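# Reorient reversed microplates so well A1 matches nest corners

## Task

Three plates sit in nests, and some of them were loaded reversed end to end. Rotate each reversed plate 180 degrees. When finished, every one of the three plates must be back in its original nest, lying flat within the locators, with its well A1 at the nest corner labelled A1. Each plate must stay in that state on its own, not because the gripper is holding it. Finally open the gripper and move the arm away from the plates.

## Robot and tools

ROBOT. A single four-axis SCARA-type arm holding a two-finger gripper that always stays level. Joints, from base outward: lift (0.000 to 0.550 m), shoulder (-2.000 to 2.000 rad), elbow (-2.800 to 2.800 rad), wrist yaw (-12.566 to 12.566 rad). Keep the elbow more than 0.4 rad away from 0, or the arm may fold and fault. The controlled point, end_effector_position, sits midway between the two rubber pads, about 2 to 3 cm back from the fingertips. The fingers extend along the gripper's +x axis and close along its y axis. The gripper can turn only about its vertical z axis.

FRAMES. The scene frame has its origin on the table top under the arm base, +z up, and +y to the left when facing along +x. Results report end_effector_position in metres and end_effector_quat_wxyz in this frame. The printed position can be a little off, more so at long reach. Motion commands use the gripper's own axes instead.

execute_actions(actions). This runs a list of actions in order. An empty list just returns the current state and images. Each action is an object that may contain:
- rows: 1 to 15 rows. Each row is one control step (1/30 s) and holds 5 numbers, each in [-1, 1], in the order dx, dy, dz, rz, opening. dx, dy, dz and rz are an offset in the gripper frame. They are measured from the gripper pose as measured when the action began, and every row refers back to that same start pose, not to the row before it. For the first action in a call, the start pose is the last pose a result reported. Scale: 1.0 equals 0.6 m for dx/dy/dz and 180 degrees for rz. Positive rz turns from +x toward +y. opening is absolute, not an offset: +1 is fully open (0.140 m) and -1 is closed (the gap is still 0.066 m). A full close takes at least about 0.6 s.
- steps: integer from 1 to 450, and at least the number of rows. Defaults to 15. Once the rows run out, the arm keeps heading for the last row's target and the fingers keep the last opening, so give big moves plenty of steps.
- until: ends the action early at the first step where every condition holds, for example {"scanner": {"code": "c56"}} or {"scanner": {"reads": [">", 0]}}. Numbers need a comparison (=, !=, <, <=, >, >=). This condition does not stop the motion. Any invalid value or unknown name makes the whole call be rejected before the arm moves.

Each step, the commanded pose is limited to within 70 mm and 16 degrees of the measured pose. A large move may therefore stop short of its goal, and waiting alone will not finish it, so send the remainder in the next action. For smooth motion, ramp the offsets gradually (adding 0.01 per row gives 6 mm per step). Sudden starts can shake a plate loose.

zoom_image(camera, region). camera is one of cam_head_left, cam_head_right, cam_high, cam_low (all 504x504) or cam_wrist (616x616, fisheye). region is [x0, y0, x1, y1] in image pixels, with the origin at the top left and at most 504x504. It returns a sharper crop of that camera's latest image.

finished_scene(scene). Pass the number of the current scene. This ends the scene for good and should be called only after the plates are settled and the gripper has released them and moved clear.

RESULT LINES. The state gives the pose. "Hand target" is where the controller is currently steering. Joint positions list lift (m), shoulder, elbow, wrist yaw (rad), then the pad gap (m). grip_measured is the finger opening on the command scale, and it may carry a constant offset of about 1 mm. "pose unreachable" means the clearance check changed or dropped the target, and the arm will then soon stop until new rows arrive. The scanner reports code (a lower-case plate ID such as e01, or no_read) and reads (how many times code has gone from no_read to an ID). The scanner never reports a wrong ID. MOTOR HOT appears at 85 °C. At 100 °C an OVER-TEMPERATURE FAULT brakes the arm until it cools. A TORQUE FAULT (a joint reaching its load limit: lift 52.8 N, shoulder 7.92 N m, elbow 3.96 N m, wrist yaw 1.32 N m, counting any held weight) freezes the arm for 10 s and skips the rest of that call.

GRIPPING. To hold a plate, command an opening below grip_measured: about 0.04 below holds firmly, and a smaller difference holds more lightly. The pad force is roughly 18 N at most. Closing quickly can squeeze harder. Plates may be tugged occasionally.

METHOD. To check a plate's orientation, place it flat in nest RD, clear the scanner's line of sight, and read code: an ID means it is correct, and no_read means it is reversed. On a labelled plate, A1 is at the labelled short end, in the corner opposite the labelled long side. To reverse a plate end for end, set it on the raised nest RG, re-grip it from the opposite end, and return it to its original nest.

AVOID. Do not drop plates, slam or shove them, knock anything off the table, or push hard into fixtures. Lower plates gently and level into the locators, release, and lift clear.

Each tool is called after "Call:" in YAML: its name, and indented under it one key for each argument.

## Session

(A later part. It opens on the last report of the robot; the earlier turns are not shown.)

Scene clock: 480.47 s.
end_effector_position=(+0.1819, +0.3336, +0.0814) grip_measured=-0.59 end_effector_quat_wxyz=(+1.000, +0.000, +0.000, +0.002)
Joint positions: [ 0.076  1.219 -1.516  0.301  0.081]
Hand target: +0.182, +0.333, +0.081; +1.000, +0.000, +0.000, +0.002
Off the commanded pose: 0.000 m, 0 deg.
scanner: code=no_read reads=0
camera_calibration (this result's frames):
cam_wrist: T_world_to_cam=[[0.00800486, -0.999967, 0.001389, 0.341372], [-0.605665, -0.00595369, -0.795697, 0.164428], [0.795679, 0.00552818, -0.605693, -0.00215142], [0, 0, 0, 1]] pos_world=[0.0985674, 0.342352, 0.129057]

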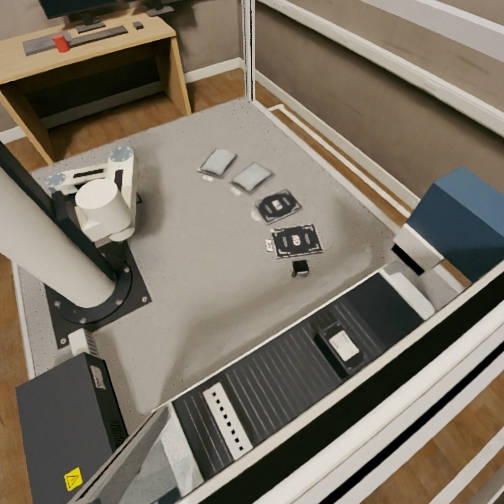

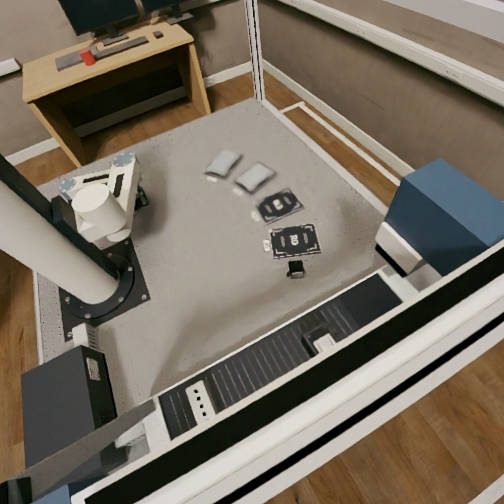

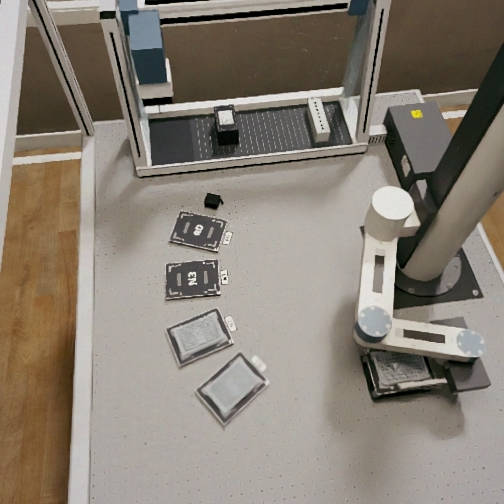

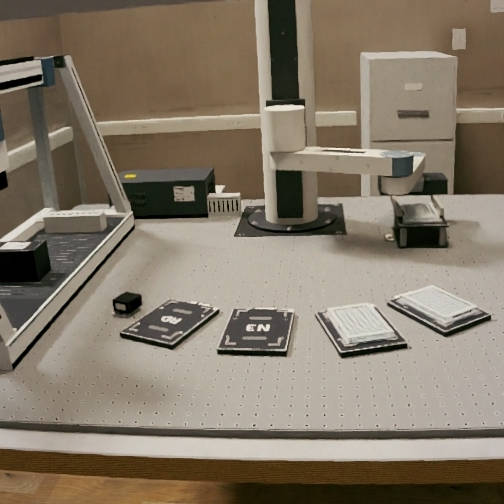

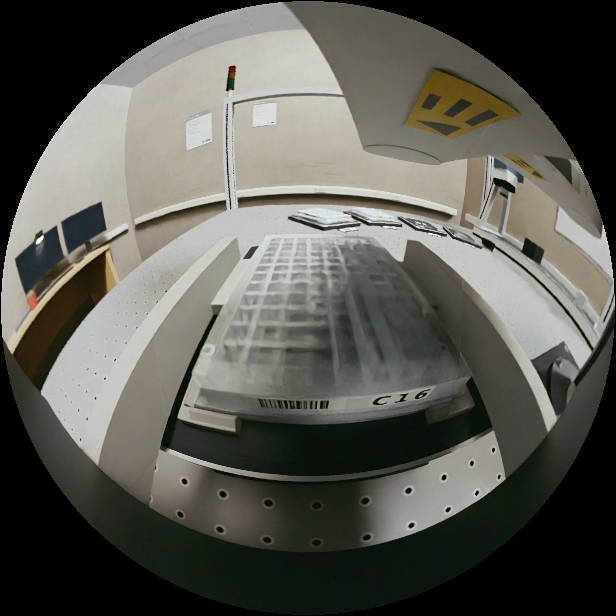

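Call:
execute_actions:
  actions:
    - {"rows": [[0,0,0.005,0,-0.635],[0,0,0.012,0,-0.635],[0,0,0.02,0,-0.635],[0,0,0.027,0,-0.635],[0,0,0.03,0,-0.635],[0.0035,-0.0025,0.03,0,-0.635],[0.0104,-0.0074,0.03,0,-0.635],[0.0217,-0.0154,0.03,0,-0.635],[0.0373,-0.0265,0.03,-0.001,-0.635],[0.0573,-0.0406,0.03,-0.001,-0.635],[0.0816,-0.0579,0.03,-0.002,-0.635],[0.1102,-0.0782,0.03,-0.002,-0.635],[0.1432,-0.1016,0.03,-0.003,-0.635],[0.1823,-0.1293,0.03,-0.003,-0.635],[0.868,-0.6159,-0.0523,-0.016,-0.635]], "steps": 56}

Scene clock: 523.30 s.
end_effector_position=(+0.5820, +0.0049, +0.0585) grip_measured=-0.59 end_effector_quat_wxyz=(+0.998, +0.000, +0.000, -0.057)
Joint positions: [ 0.053 -0.827 -1.076  1.789  0.081]
Hand target: +0.617, -0.019, +0.055; +0.999, +0.000, +0.000, -0.050
Off the commanded pose: 0.129 m, 4 deg; position clipped at the last step of the last action.
scanner: code=no_read reads=0
camera_calibration (this result's frames):
cam_wrist: T_world_to_cam=[[-0.110103, -0.993919, 0.001389, 0.0781749], [-0.602133, 0.0655902, -0.795697, 0.384111], [0.790768, -0.088445, -0.605693, -0.32924], [0, 0, 0, 1]] pos_world=[0.500245, 0.023386, 0.106109]

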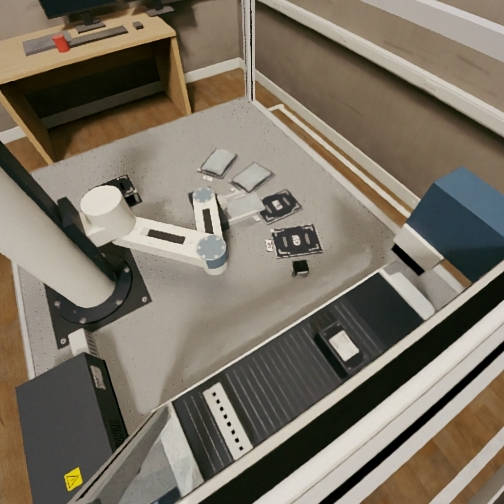

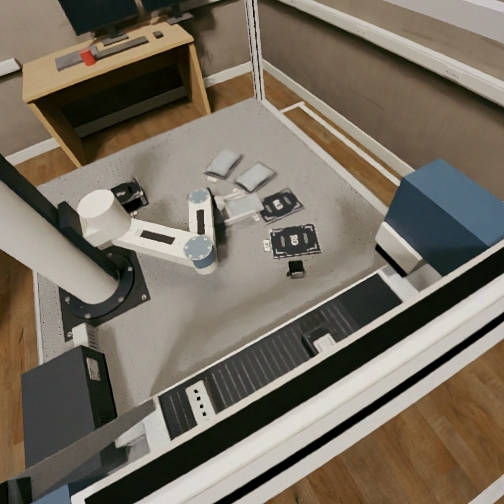

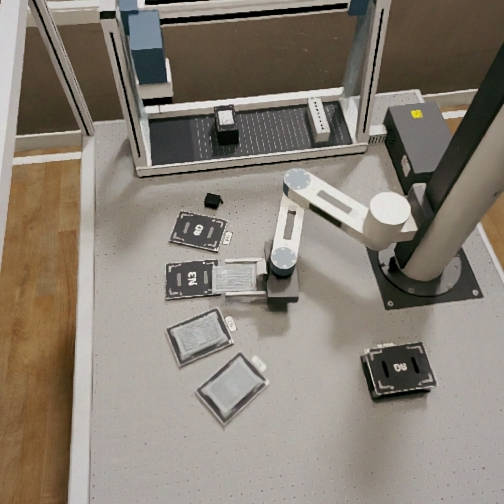

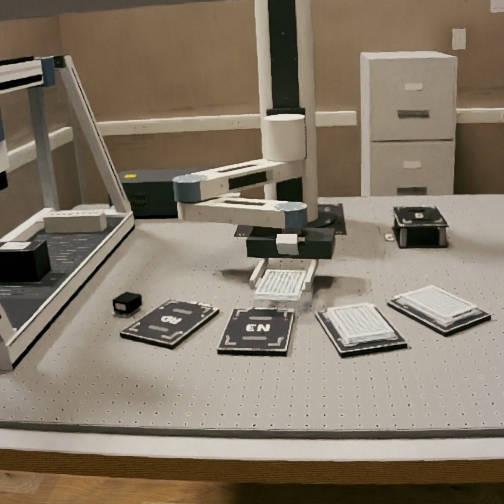

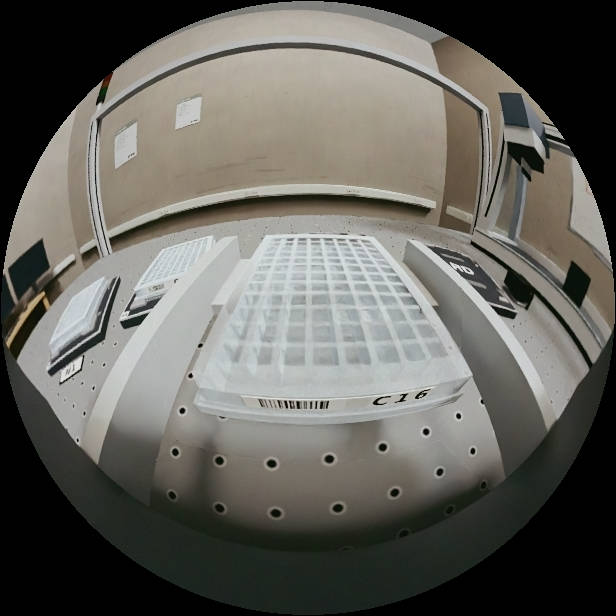

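Call:
execute_actions:
  actions:
    - {"rows": [[0.068,-0.034,-0.007,0.006,-0.635],[0.08,-0.035,-0.008,0.008,-0.635],[0.098,-0.036,-0.01,0.011,-0.635],[0.122,-0.037,-0.012,0.014,-0.635],[0.15,-0.039,-0.015,0.018,-0.635],[0.18,-0.04,-0.018,0.02,-0.635],[0.2097,-0.0409,-0.0208,0.0217,-0.635]], "steps": 18}

Call:
zoom_image:
  camera: "cam_wrist"
  region: [160, 370, 270, 480]

Call:
zoom_image:
  camera: "cam_wrist"
  region: [390, 360, 500, 470]

Scene clock: 531.20 s.
end_effector_position=(+0.7041, -0.0339, +0.0460) grip_measured=-0.59 end_effector_quat_wxyz=(+1.000, +0.000, +0.000, -0.023)
Joint positions: [ 0.041 -0.727 -1.692  2.373  0.081]
Hand target: +0.704, -0.034, +0.046; +1.000, +0.000, +0.000, -0.023
Off the commanded pose: 0.000 m, 0 deg.
scanner: code=no_read reads=0
camera_calibration (this result's frames):
cam_wrist: T_world_to_cam=[[-0.0421966, -0.999108, 0.001389, 0.00513989], [-0.605201, 0.024454, -0.795697, 0.451018], [0.794954, -0.0344163, -0.605693, -0.437952], [0, 0, 0, 1]] pos_world=[0.621325, -0.0209666, 0.0936023]

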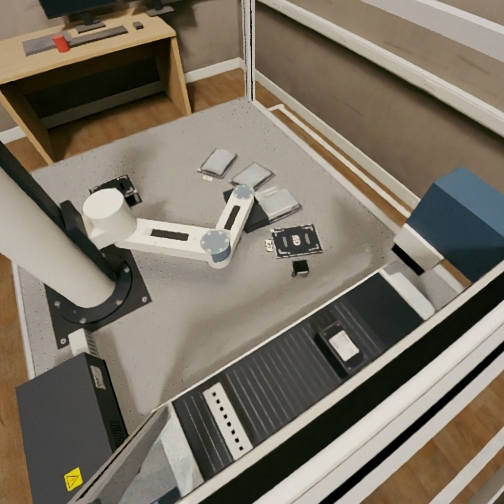

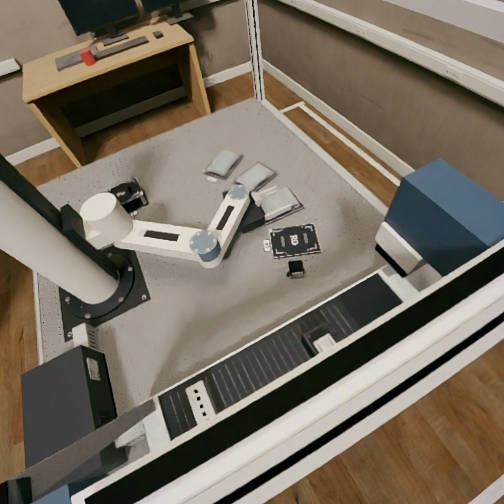

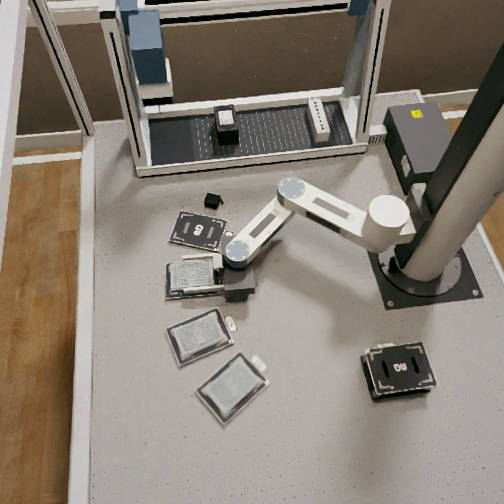

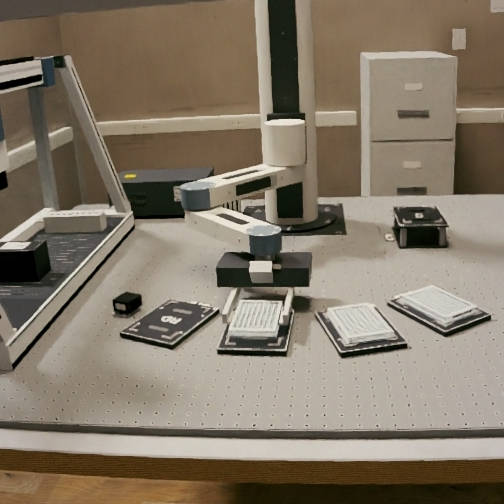

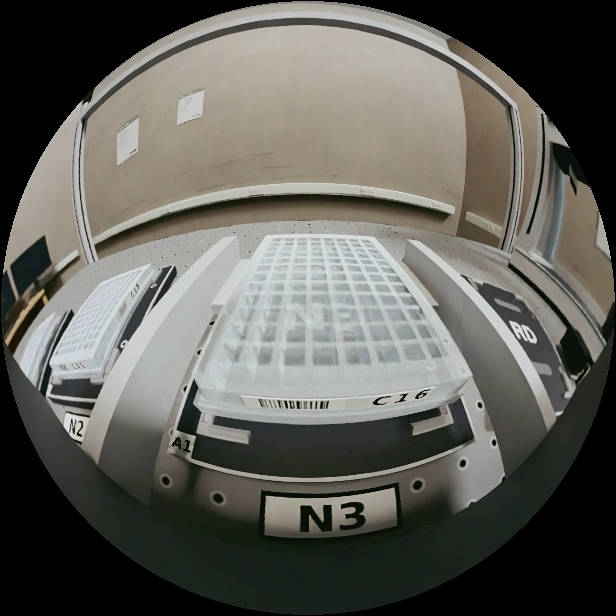

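Region (160, 370, 270, 480) of cam_wrist's 616x616 image, scaled by 4.582, with more detail than that image has.

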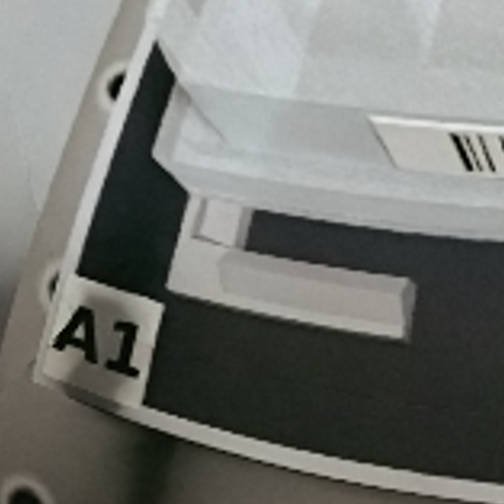

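Region (390, 360, 500, 470) of cam_wrist's 616x616 image, scaled by 4.582, with more detail than that image has.

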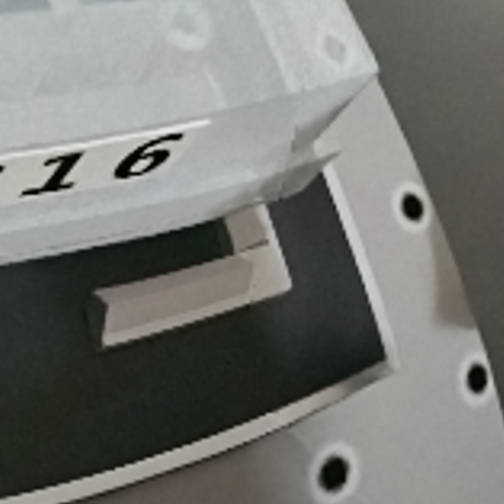

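Call:
execute_actions:
  actions:
    - {"rows": [[0,0.0005,-0.004,0,-0.635],[0,0.0005,-0.009,0,-0.635],[0,0.0005,-0.014,0,-0.635],[0,0.0005,-0.018,0,-0.635],[0,0.0005,-0.02,0,-0.635]], "steps": 9}

Call:
zoom_image:
  camera: "cam_wrist"
  region: [160, 350, 270, 460]

Call:
zoom_image:
  camera: "cam_wrist"
  region: [400, 340, 510, 450]

Call:
zoom_image:
  camera: "cam_low"
  region: [210, 300, 310, 360]

Scene clock: 566.43 s.
end_effector_position=(+0.7041, -0.0336, +0.0339) grip_measured=-0.59 end_effector_quat_wxyz=(+1.000, +0.000, +0.000, -0.023)
Joint positions: [ 0.029 -0.726 -1.692  2.373  0.081]
Hand target: +0.704, -0.034, +0.034; +1.000, +0.000, +0.000, -0.023
Off the commanded pose: 0.000 m, 0 deg.
scanner: code=no_read reads=0
camera_calibration (this result's frames):
cam_wrist: T_world_to_cam=[[-0.0420634, -0.999114, 0.001389, 0.00535743], [-0.605204, 0.0243733, -0.795697, 0.441407], [0.794958, -0.0343104, -0.605693, -0.445274], [0, 0, 0, 1]] pos_world=[0.62134, -0.0206834, 0.0815196]

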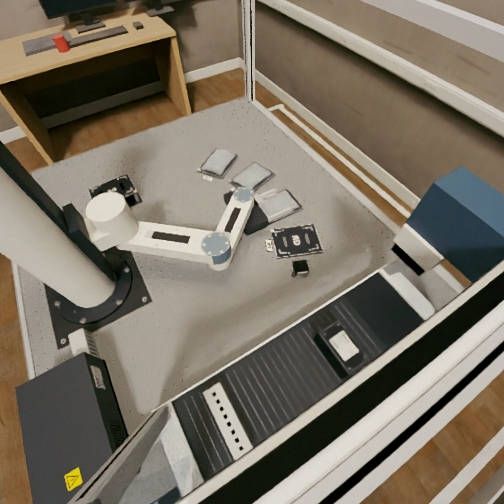

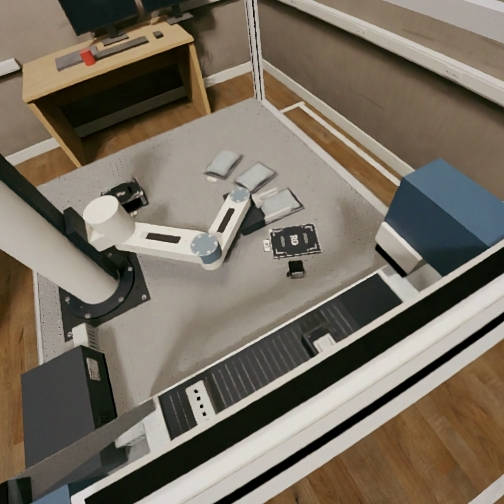

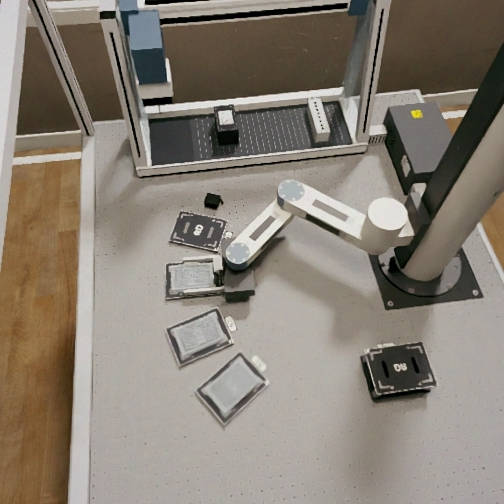

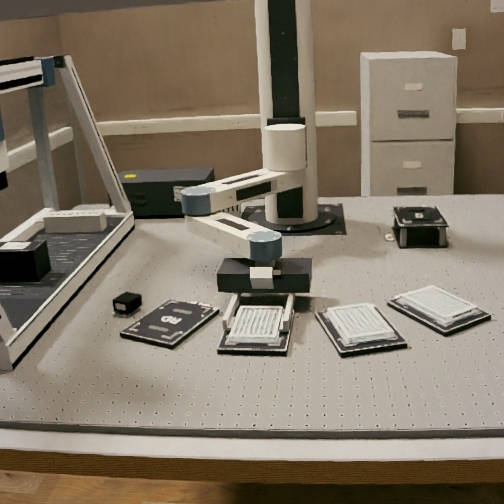

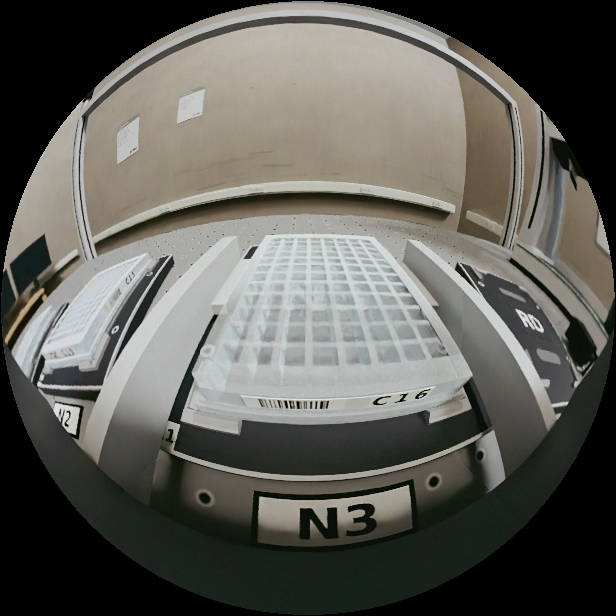

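Region (160, 350, 270, 460) of cam_wrist's 616x616 image, scaled by 4.582, with more detail than that image has.

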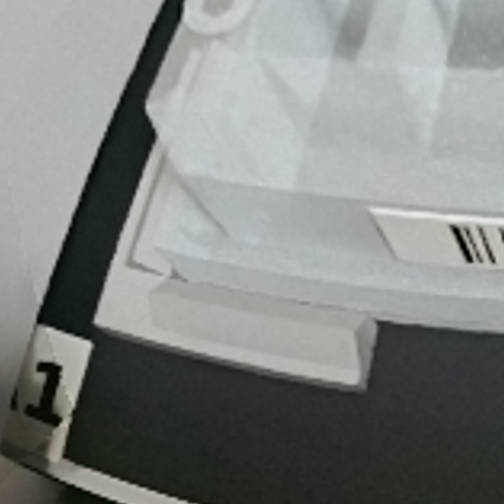

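Region (400, 340, 510, 450) of cam_wrist's 616x616 image, scaled by 4.582, with more detail than that image has.

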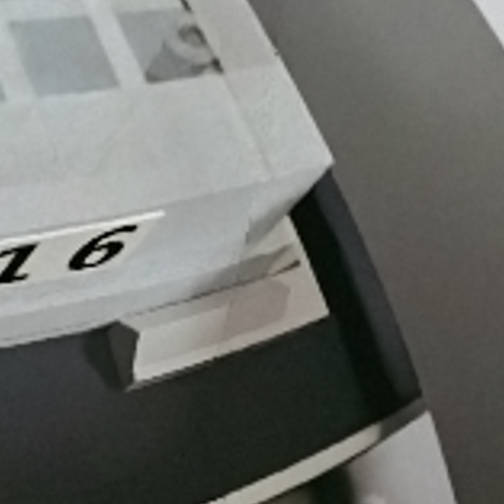

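Region (210, 300, 310, 360) of cam_low's 504x504 image, scaled by 5.040, with more detail than that image has; it fills the top 302 rows of this view, and the rest is white.

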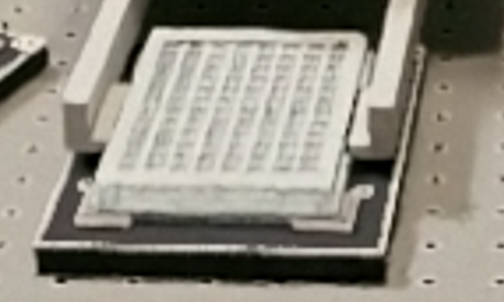

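Call:
execute_actions:
  actions:
    - {"rows": [[0,0,-0.0005,0,-0.58],[0,0,-0.0005,0,-0.52],[0,0,-0.0005,0,-0.42],[0,0,-0.0005,0,-0.32],[0,0,-0.0005,0,-0.22],[0,0,0.0,0,-0.15],[0,0,0.012,0,-0.1],[0,0,0.028,0,-0.1],[0,0,0.047,0,-0.1]], "steps": 14}

Call:
zoom_image:
  camera: "cam_wrist"
  region: [170, 250, 480, 500]

Call:
zoom_image:
  camera: "cam_low"
  region: [210, 290, 310, 360]

Scene clock: 572.23 s.
end_effector_position=(+0.7041, -0.0336, +0.0620) grip_measured=-0.10 end_effector_quat_wxyz=(+1.000, +0.000, +0.000, -0.023)
Joint positions: [ 0.057 -0.726 -1.692  2.373  0.099]
Hand target: +0.704, -0.034, +0.062; +1.000, +0.000, +0.000, -0.023
Off the commanded pose: 0.000 m, 0 deg.
scanner: code=no_read reads=0
camera_calibration (this result's frames):
cam_wrist: T_world_to_cam=[[-0.042123, -0.999111, 0.001389, 0.00534328], [-0.605202, 0.0244094, -0.795697, 0.463761], [0.794956, -0.0343578, -0.605693, -0.428267], [0, 0, 0, 1]] pos_world=[0.621348, -0.0206959, 0.109608]

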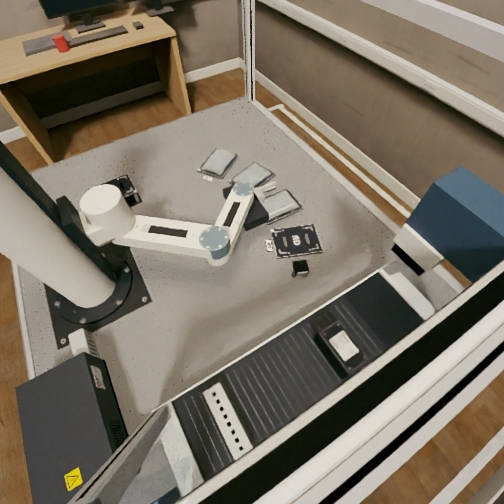

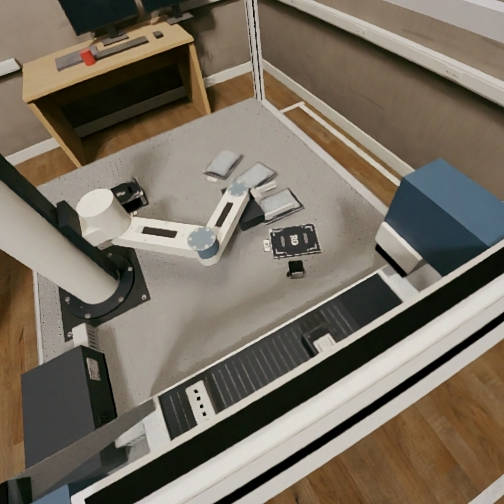

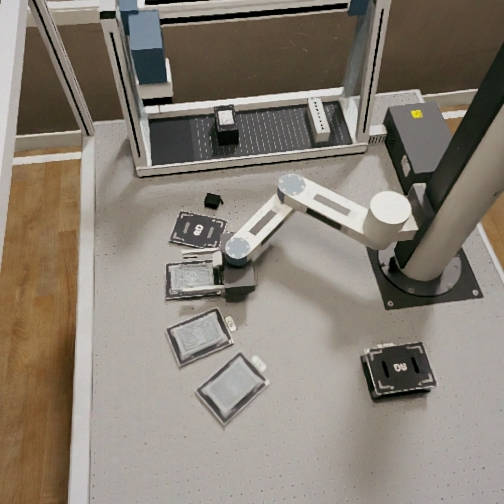

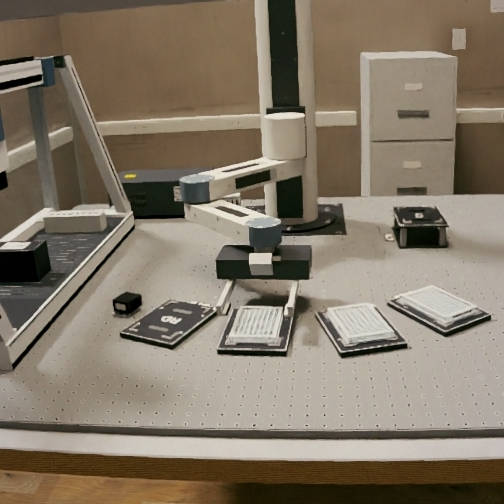

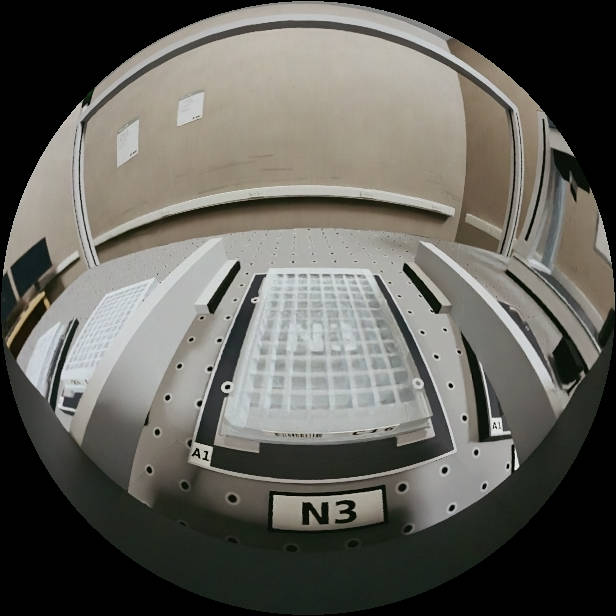

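Region (170, 250, 480, 500) of cam_wrist's 616x616 image, scaled by 1.626, with more detail than that image has; it fills the top 406 rows of this view, and the rest is white.

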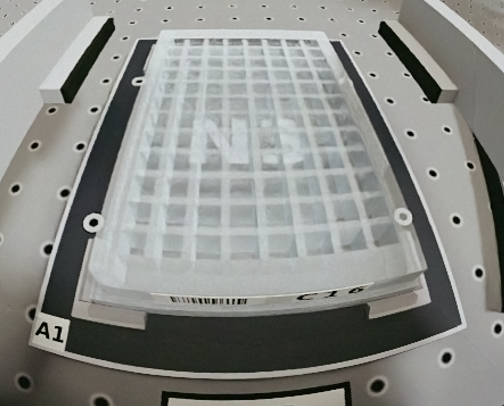

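Region (210, 290, 310, 360) of cam_low's 504x504 image, scaled by 5.040, with more detail than that image has; it fills the top 353 rows of this view, and the rest is white.

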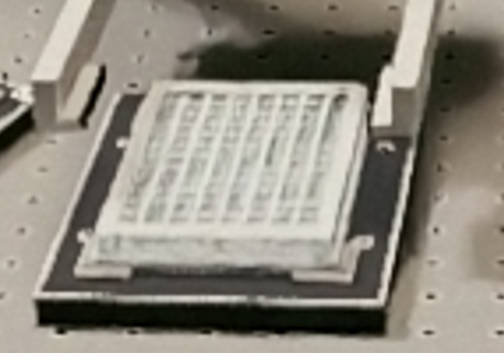

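Call:
execute_actions:
  actions:
    - {"rows": [[-0.008,0.03,0,0.01,-0.1],[-0.02,0.08,0,0.03,-0.1],[-0.1583,0.5676,-0.012,0.2058,-0.1]], "steps": 28}

Scene clock: 578.40 s.
end_effector_position=(+0.6219, +0.3087, +0.0548) grip_measured=-0.10 end_effector_quat_wxyz=(+0.955, +0.000, +0.000, +0.296)
Joint positions: [ 0.05  -0.017 -1.77   2.387  0.099]
Hand target: +0.625, +0.311, +0.055; +0.955, +0.000, +0.000, +0.296
Off the commanded pose: 0.004 m, 0 deg.
scanner: code=no_read reads=0
camera_calibration (this result's frames):
cam_wrist: T_world_to_cam=[[0.568273, -0.822839, 0.001389, -0.090152], [-0.497761, -0.345109, -0.795697, 0.447183], [0.65521, 0.451482, -0.605693, -0.418528], [0, 0, 0, 1]] pos_world=[0.548045, 0.269104, 0.102448]

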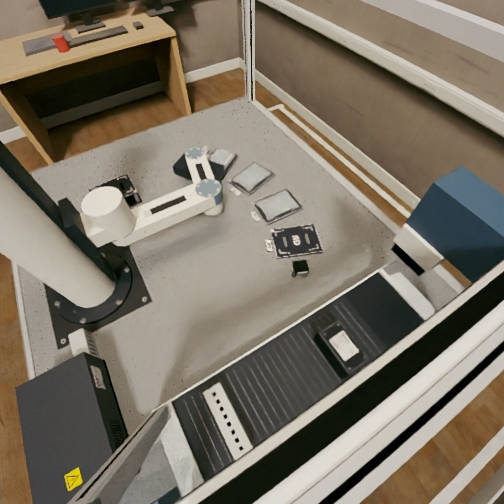

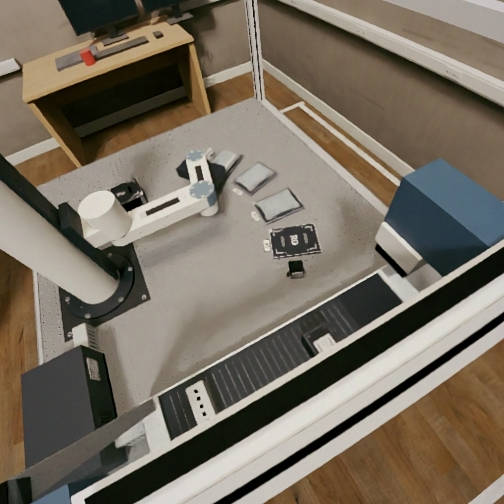

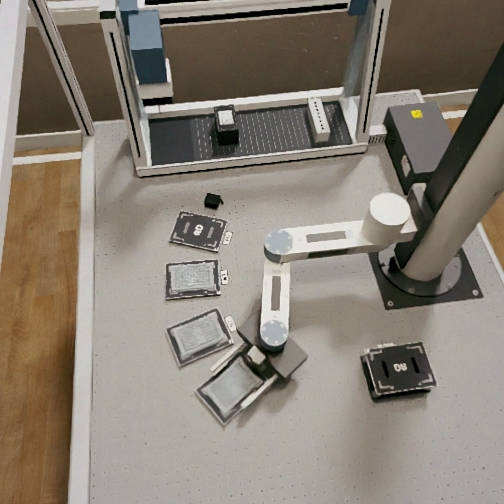

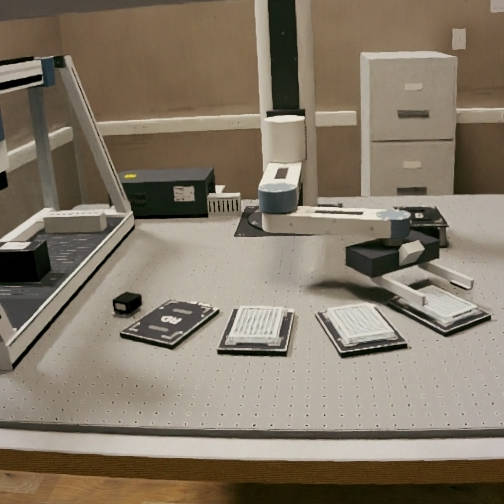

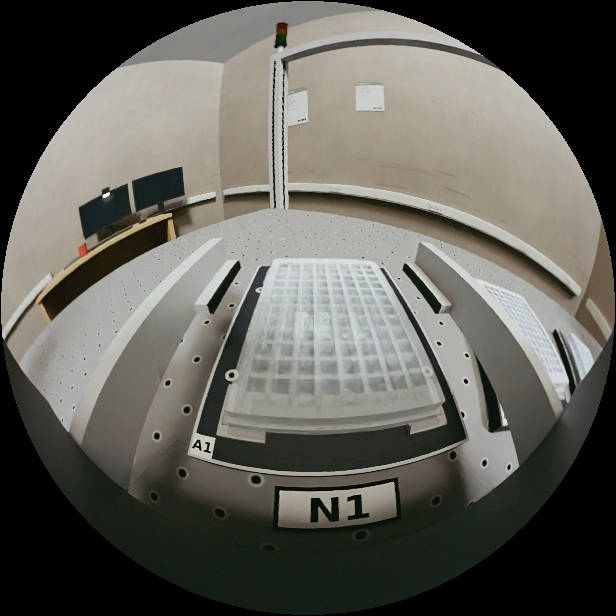

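Call:
execute_actions:
  actions: []

Call:
zoom_image:
  camera: "cam_wrist"
  region: [175, 380, 285, 490]

Call:
zoom_image:
  camera: "cam_wrist"
  region: [385, 365, 495, 475]

Call:
zoom_image:
  camera: "cam_wrist"
  region: [245, 245, 415, 305]

Scene clock: 584.77 s.
end_effector_position=(+0.6246, +0.3107, +0.0548) grip_measured=-0.10 end_effector_quat_wxyz=(+0.955, +0.000, +0.000, +0.296)
Joint positions: [ 0.05  -0.008 -1.79   2.398  0.099]
Hand target: +0.625, +0.311, +0.055; +0.955, +0.000, +0.000, +0.296
Off the commanded pose: 0.000 m, 0 deg.
scanner: code=no_read reads=0
camera_calibration (this result's frames):
cam_wrist: T_world_to_cam=[[0.567952, -0.823061, 0.001389, -0.0897416], [-0.497895, -0.344915, -0.795697, 0.449227], [0.655386, 0.451226, -0.605693, -0.421214], [0, 0, 0, 1]] pos_world=[0.550695, 0.271145, 0.102447]

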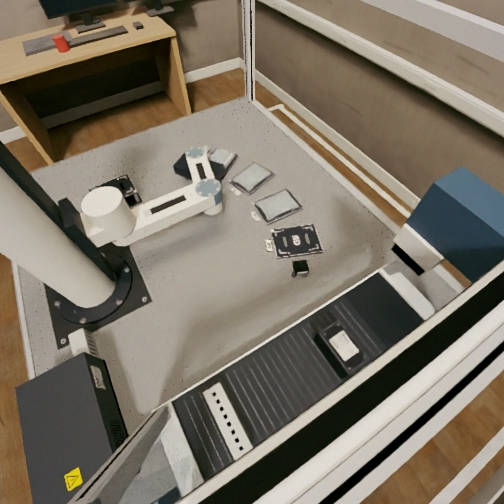

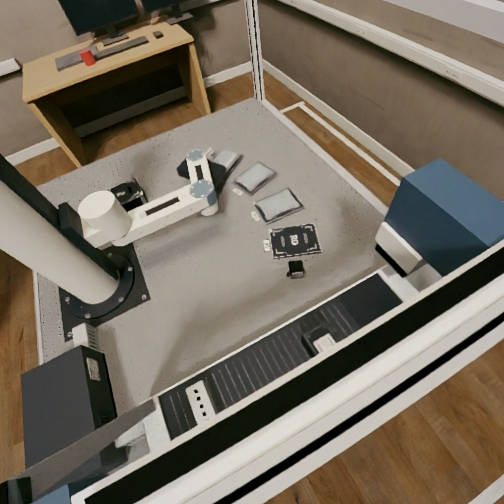

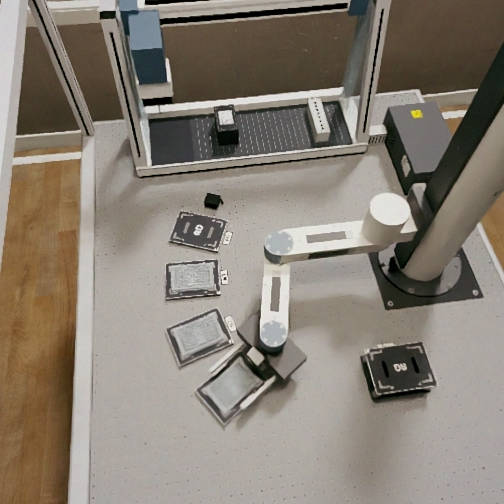

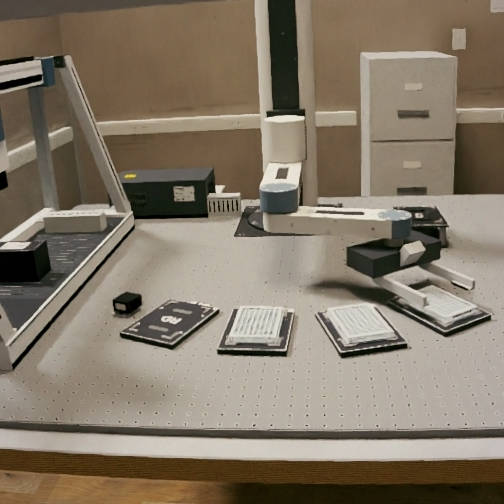

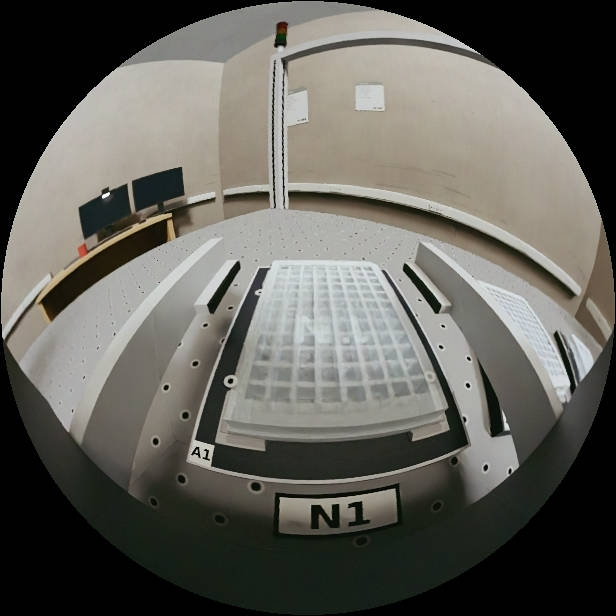

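Region (175, 380, 285, 490) of cam_wrist's 616x616 image, scaled by 4.582, with more detail than that image has.

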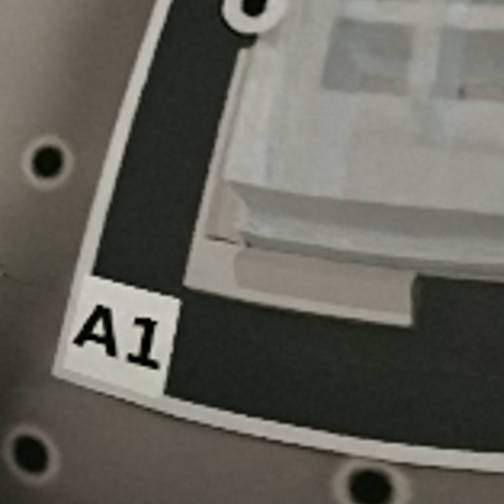

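Region (385, 365, 495, 475) of cam_wrist's 616x616 image, scaled by 4.582, with more detail than that image has.

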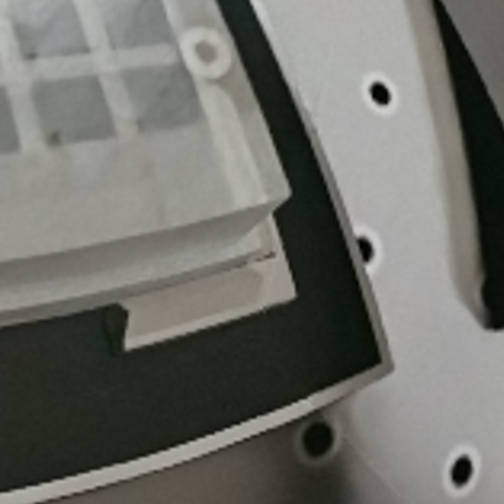

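Region (245, 245, 415, 305) of cam_wrist's 616x616 image, scaled by 2.965, with more detail than that image has; it fills the top 178 rows of this view, and the rest is white.

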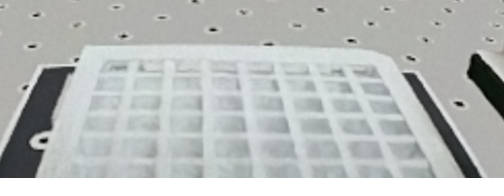

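Call:
execute_actions:
  actions:
    - {"rows": [[-0.001,-0.007,-0.008,-0.0025,-0.15],[-0.001,-0.007,-0.018,-0.0025,-0.2],[-0.001,-0.007,-0.028,-0.0025,-0.25],[-0.001,-0.007,-0.0347,-0.0025,-0.3],[-0.001,-0.007,-0.0347,-0.0025,-0.34],[-0.001,-0.007,-0.0347,-0.0025,-0.38],[-0.001,-0.007,-0.0347,-0.0025,-0.42],[-0.001,-0.007,-0.0347,-0.0025,-0.47],[-0.001,-0.007,-0.0347,-0.0025,-0.52],[-0.001,-0.007,-0.0347,-0.0025,-0.545],[-0.001,-0.007,-0.0347,-0.0025,-0.565],[-0.001,-0.007,-0.0347,-0.0025,-0.585],[-0.001,-0.007,-0.0347,-0.0025,-0.605],[-0.001,-0.007,-0.0347,-0.0025,-0.62],[-0.001,-0.007,-0.0347,-0.0025,-0.635]], "steps": 15}

Call:
execute_actions:
  actions: []

Call:
zoom_image:
  camera: "cam_wrist"
  region: [160, 350, 270, 460]

Call:
zoom_image:
  camera: "cam_wrist"
  region: [400, 340, 510, 450]

Scene clock: 604.80 s.
end_effector_position=(+0.6264, +0.3070, +0.0339) grip_measured=-0.59 end_effector_quat_wxyz=(+0.956, +0.000, +0.000, +0.292)
Joint positions: [ 0.029 -0.017 -1.786  2.396  0.081]
Hand target: +0.626, +0.307, +0.034; +0.956, +0.000, +0.000, +0.292
Off the commanded pose: 0.000 m, 0 deg.
scanner: code=no_read reads=0
camera_calibration (this result's frames):
cam_wrist: T_world_to_cam=[[0.562095, -0.827071, 0.001389, -0.0888305], [-0.500331, -0.341372, -0.795697, 0.432684], [0.658573, 0.446563, -0.605693, -0.433934], [0, 0, 0, 1]] pos_world=[0.552193, 0.268016, 0.0815778]

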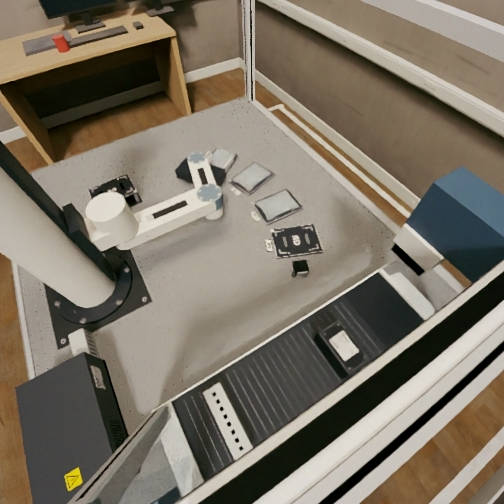

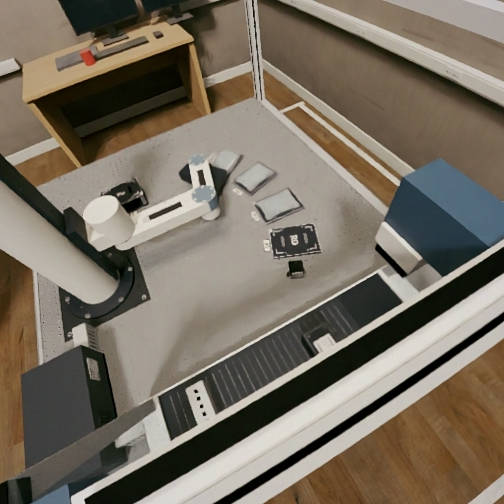

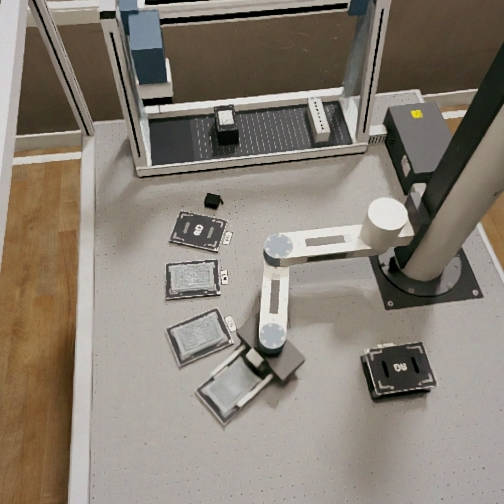

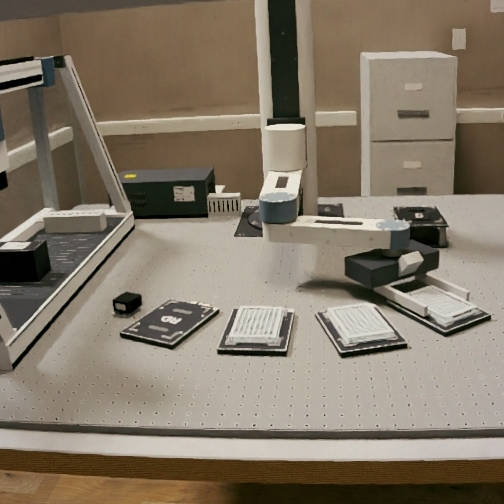

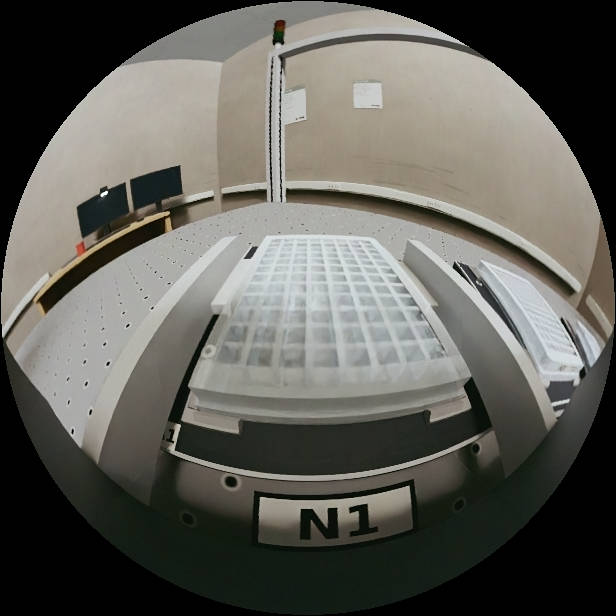

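Scene clock: 604.80 s.
end_effector_position=(+0.6264, +0.3070, +0.0339) grip_measured=-0.59 end_effector_quat_wxyz=(+0.956, +0.000, +0.000, +0.292)
Joint positions: [ 0.029 -0.017 -1.786  2.396  0.081]
Hand target: +0.626, +0.307, +0.034; +0.956, +0.000, +0.000, +0.292
Off the commanded pose: 0.000 m, 0 deg.
scanner: code=no_read reads=0
camera_calibration (this result's frames):
cam_wrist: T_world_to_cam=[[0.562095, -0.827071, 0.001389, -0.0888305], [-0.500331, -0.341372, -0.795697, 0.432684], [0.658573, 0.446563, -0.605693, -0.433934], [0, 0, 0, 1]] pos_world=[0.552193, 0.268016, 0.0815778]

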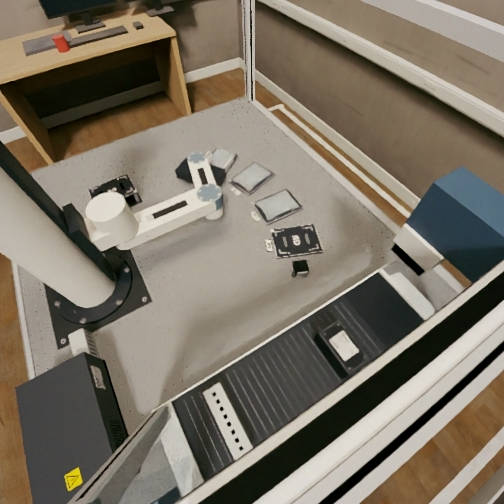

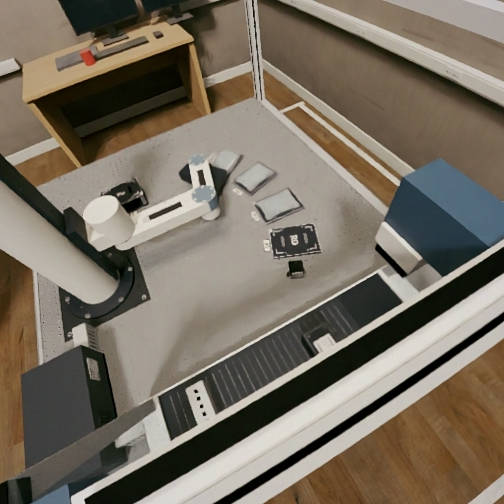

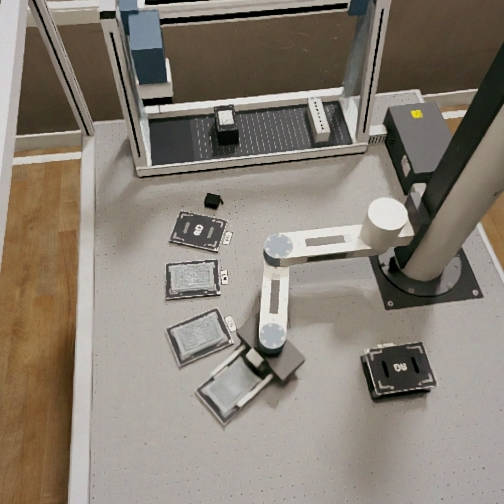

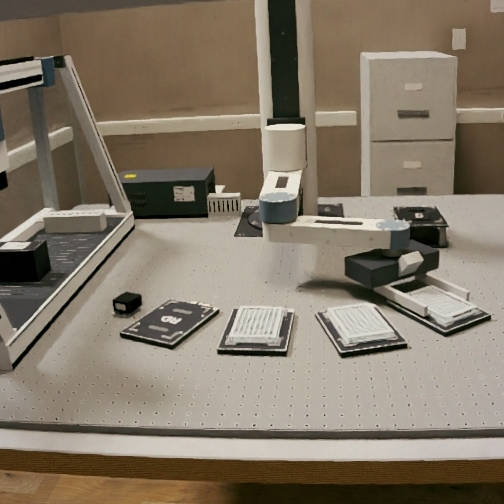

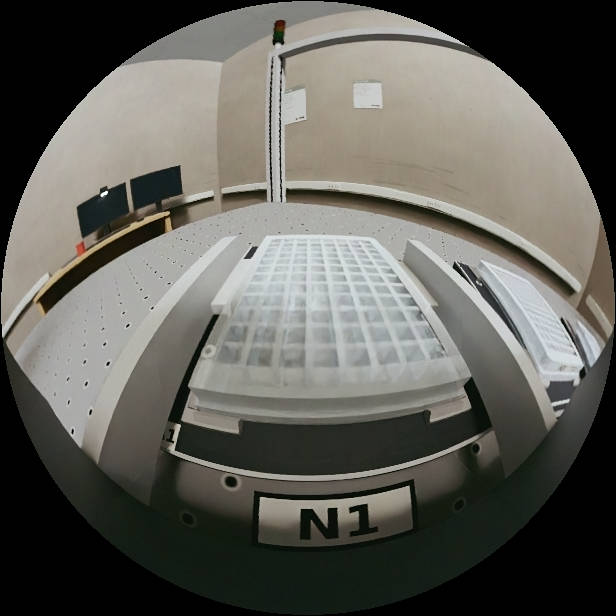

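Region (160, 350, 270, 460) of cam_wrist's 616x616 image, scaled by 4.582, with more detail than that image has.

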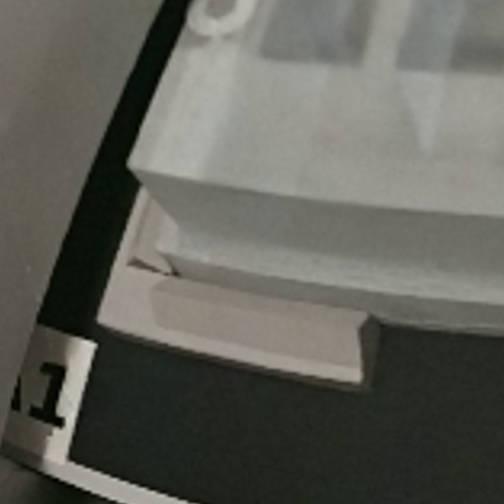

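Region (400, 340, 510, 450) of cam_wrist's 616x616 image, scaled by 4.582, with more detail than that image has.

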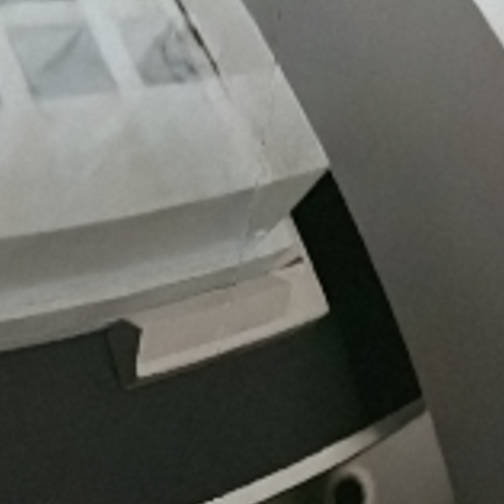

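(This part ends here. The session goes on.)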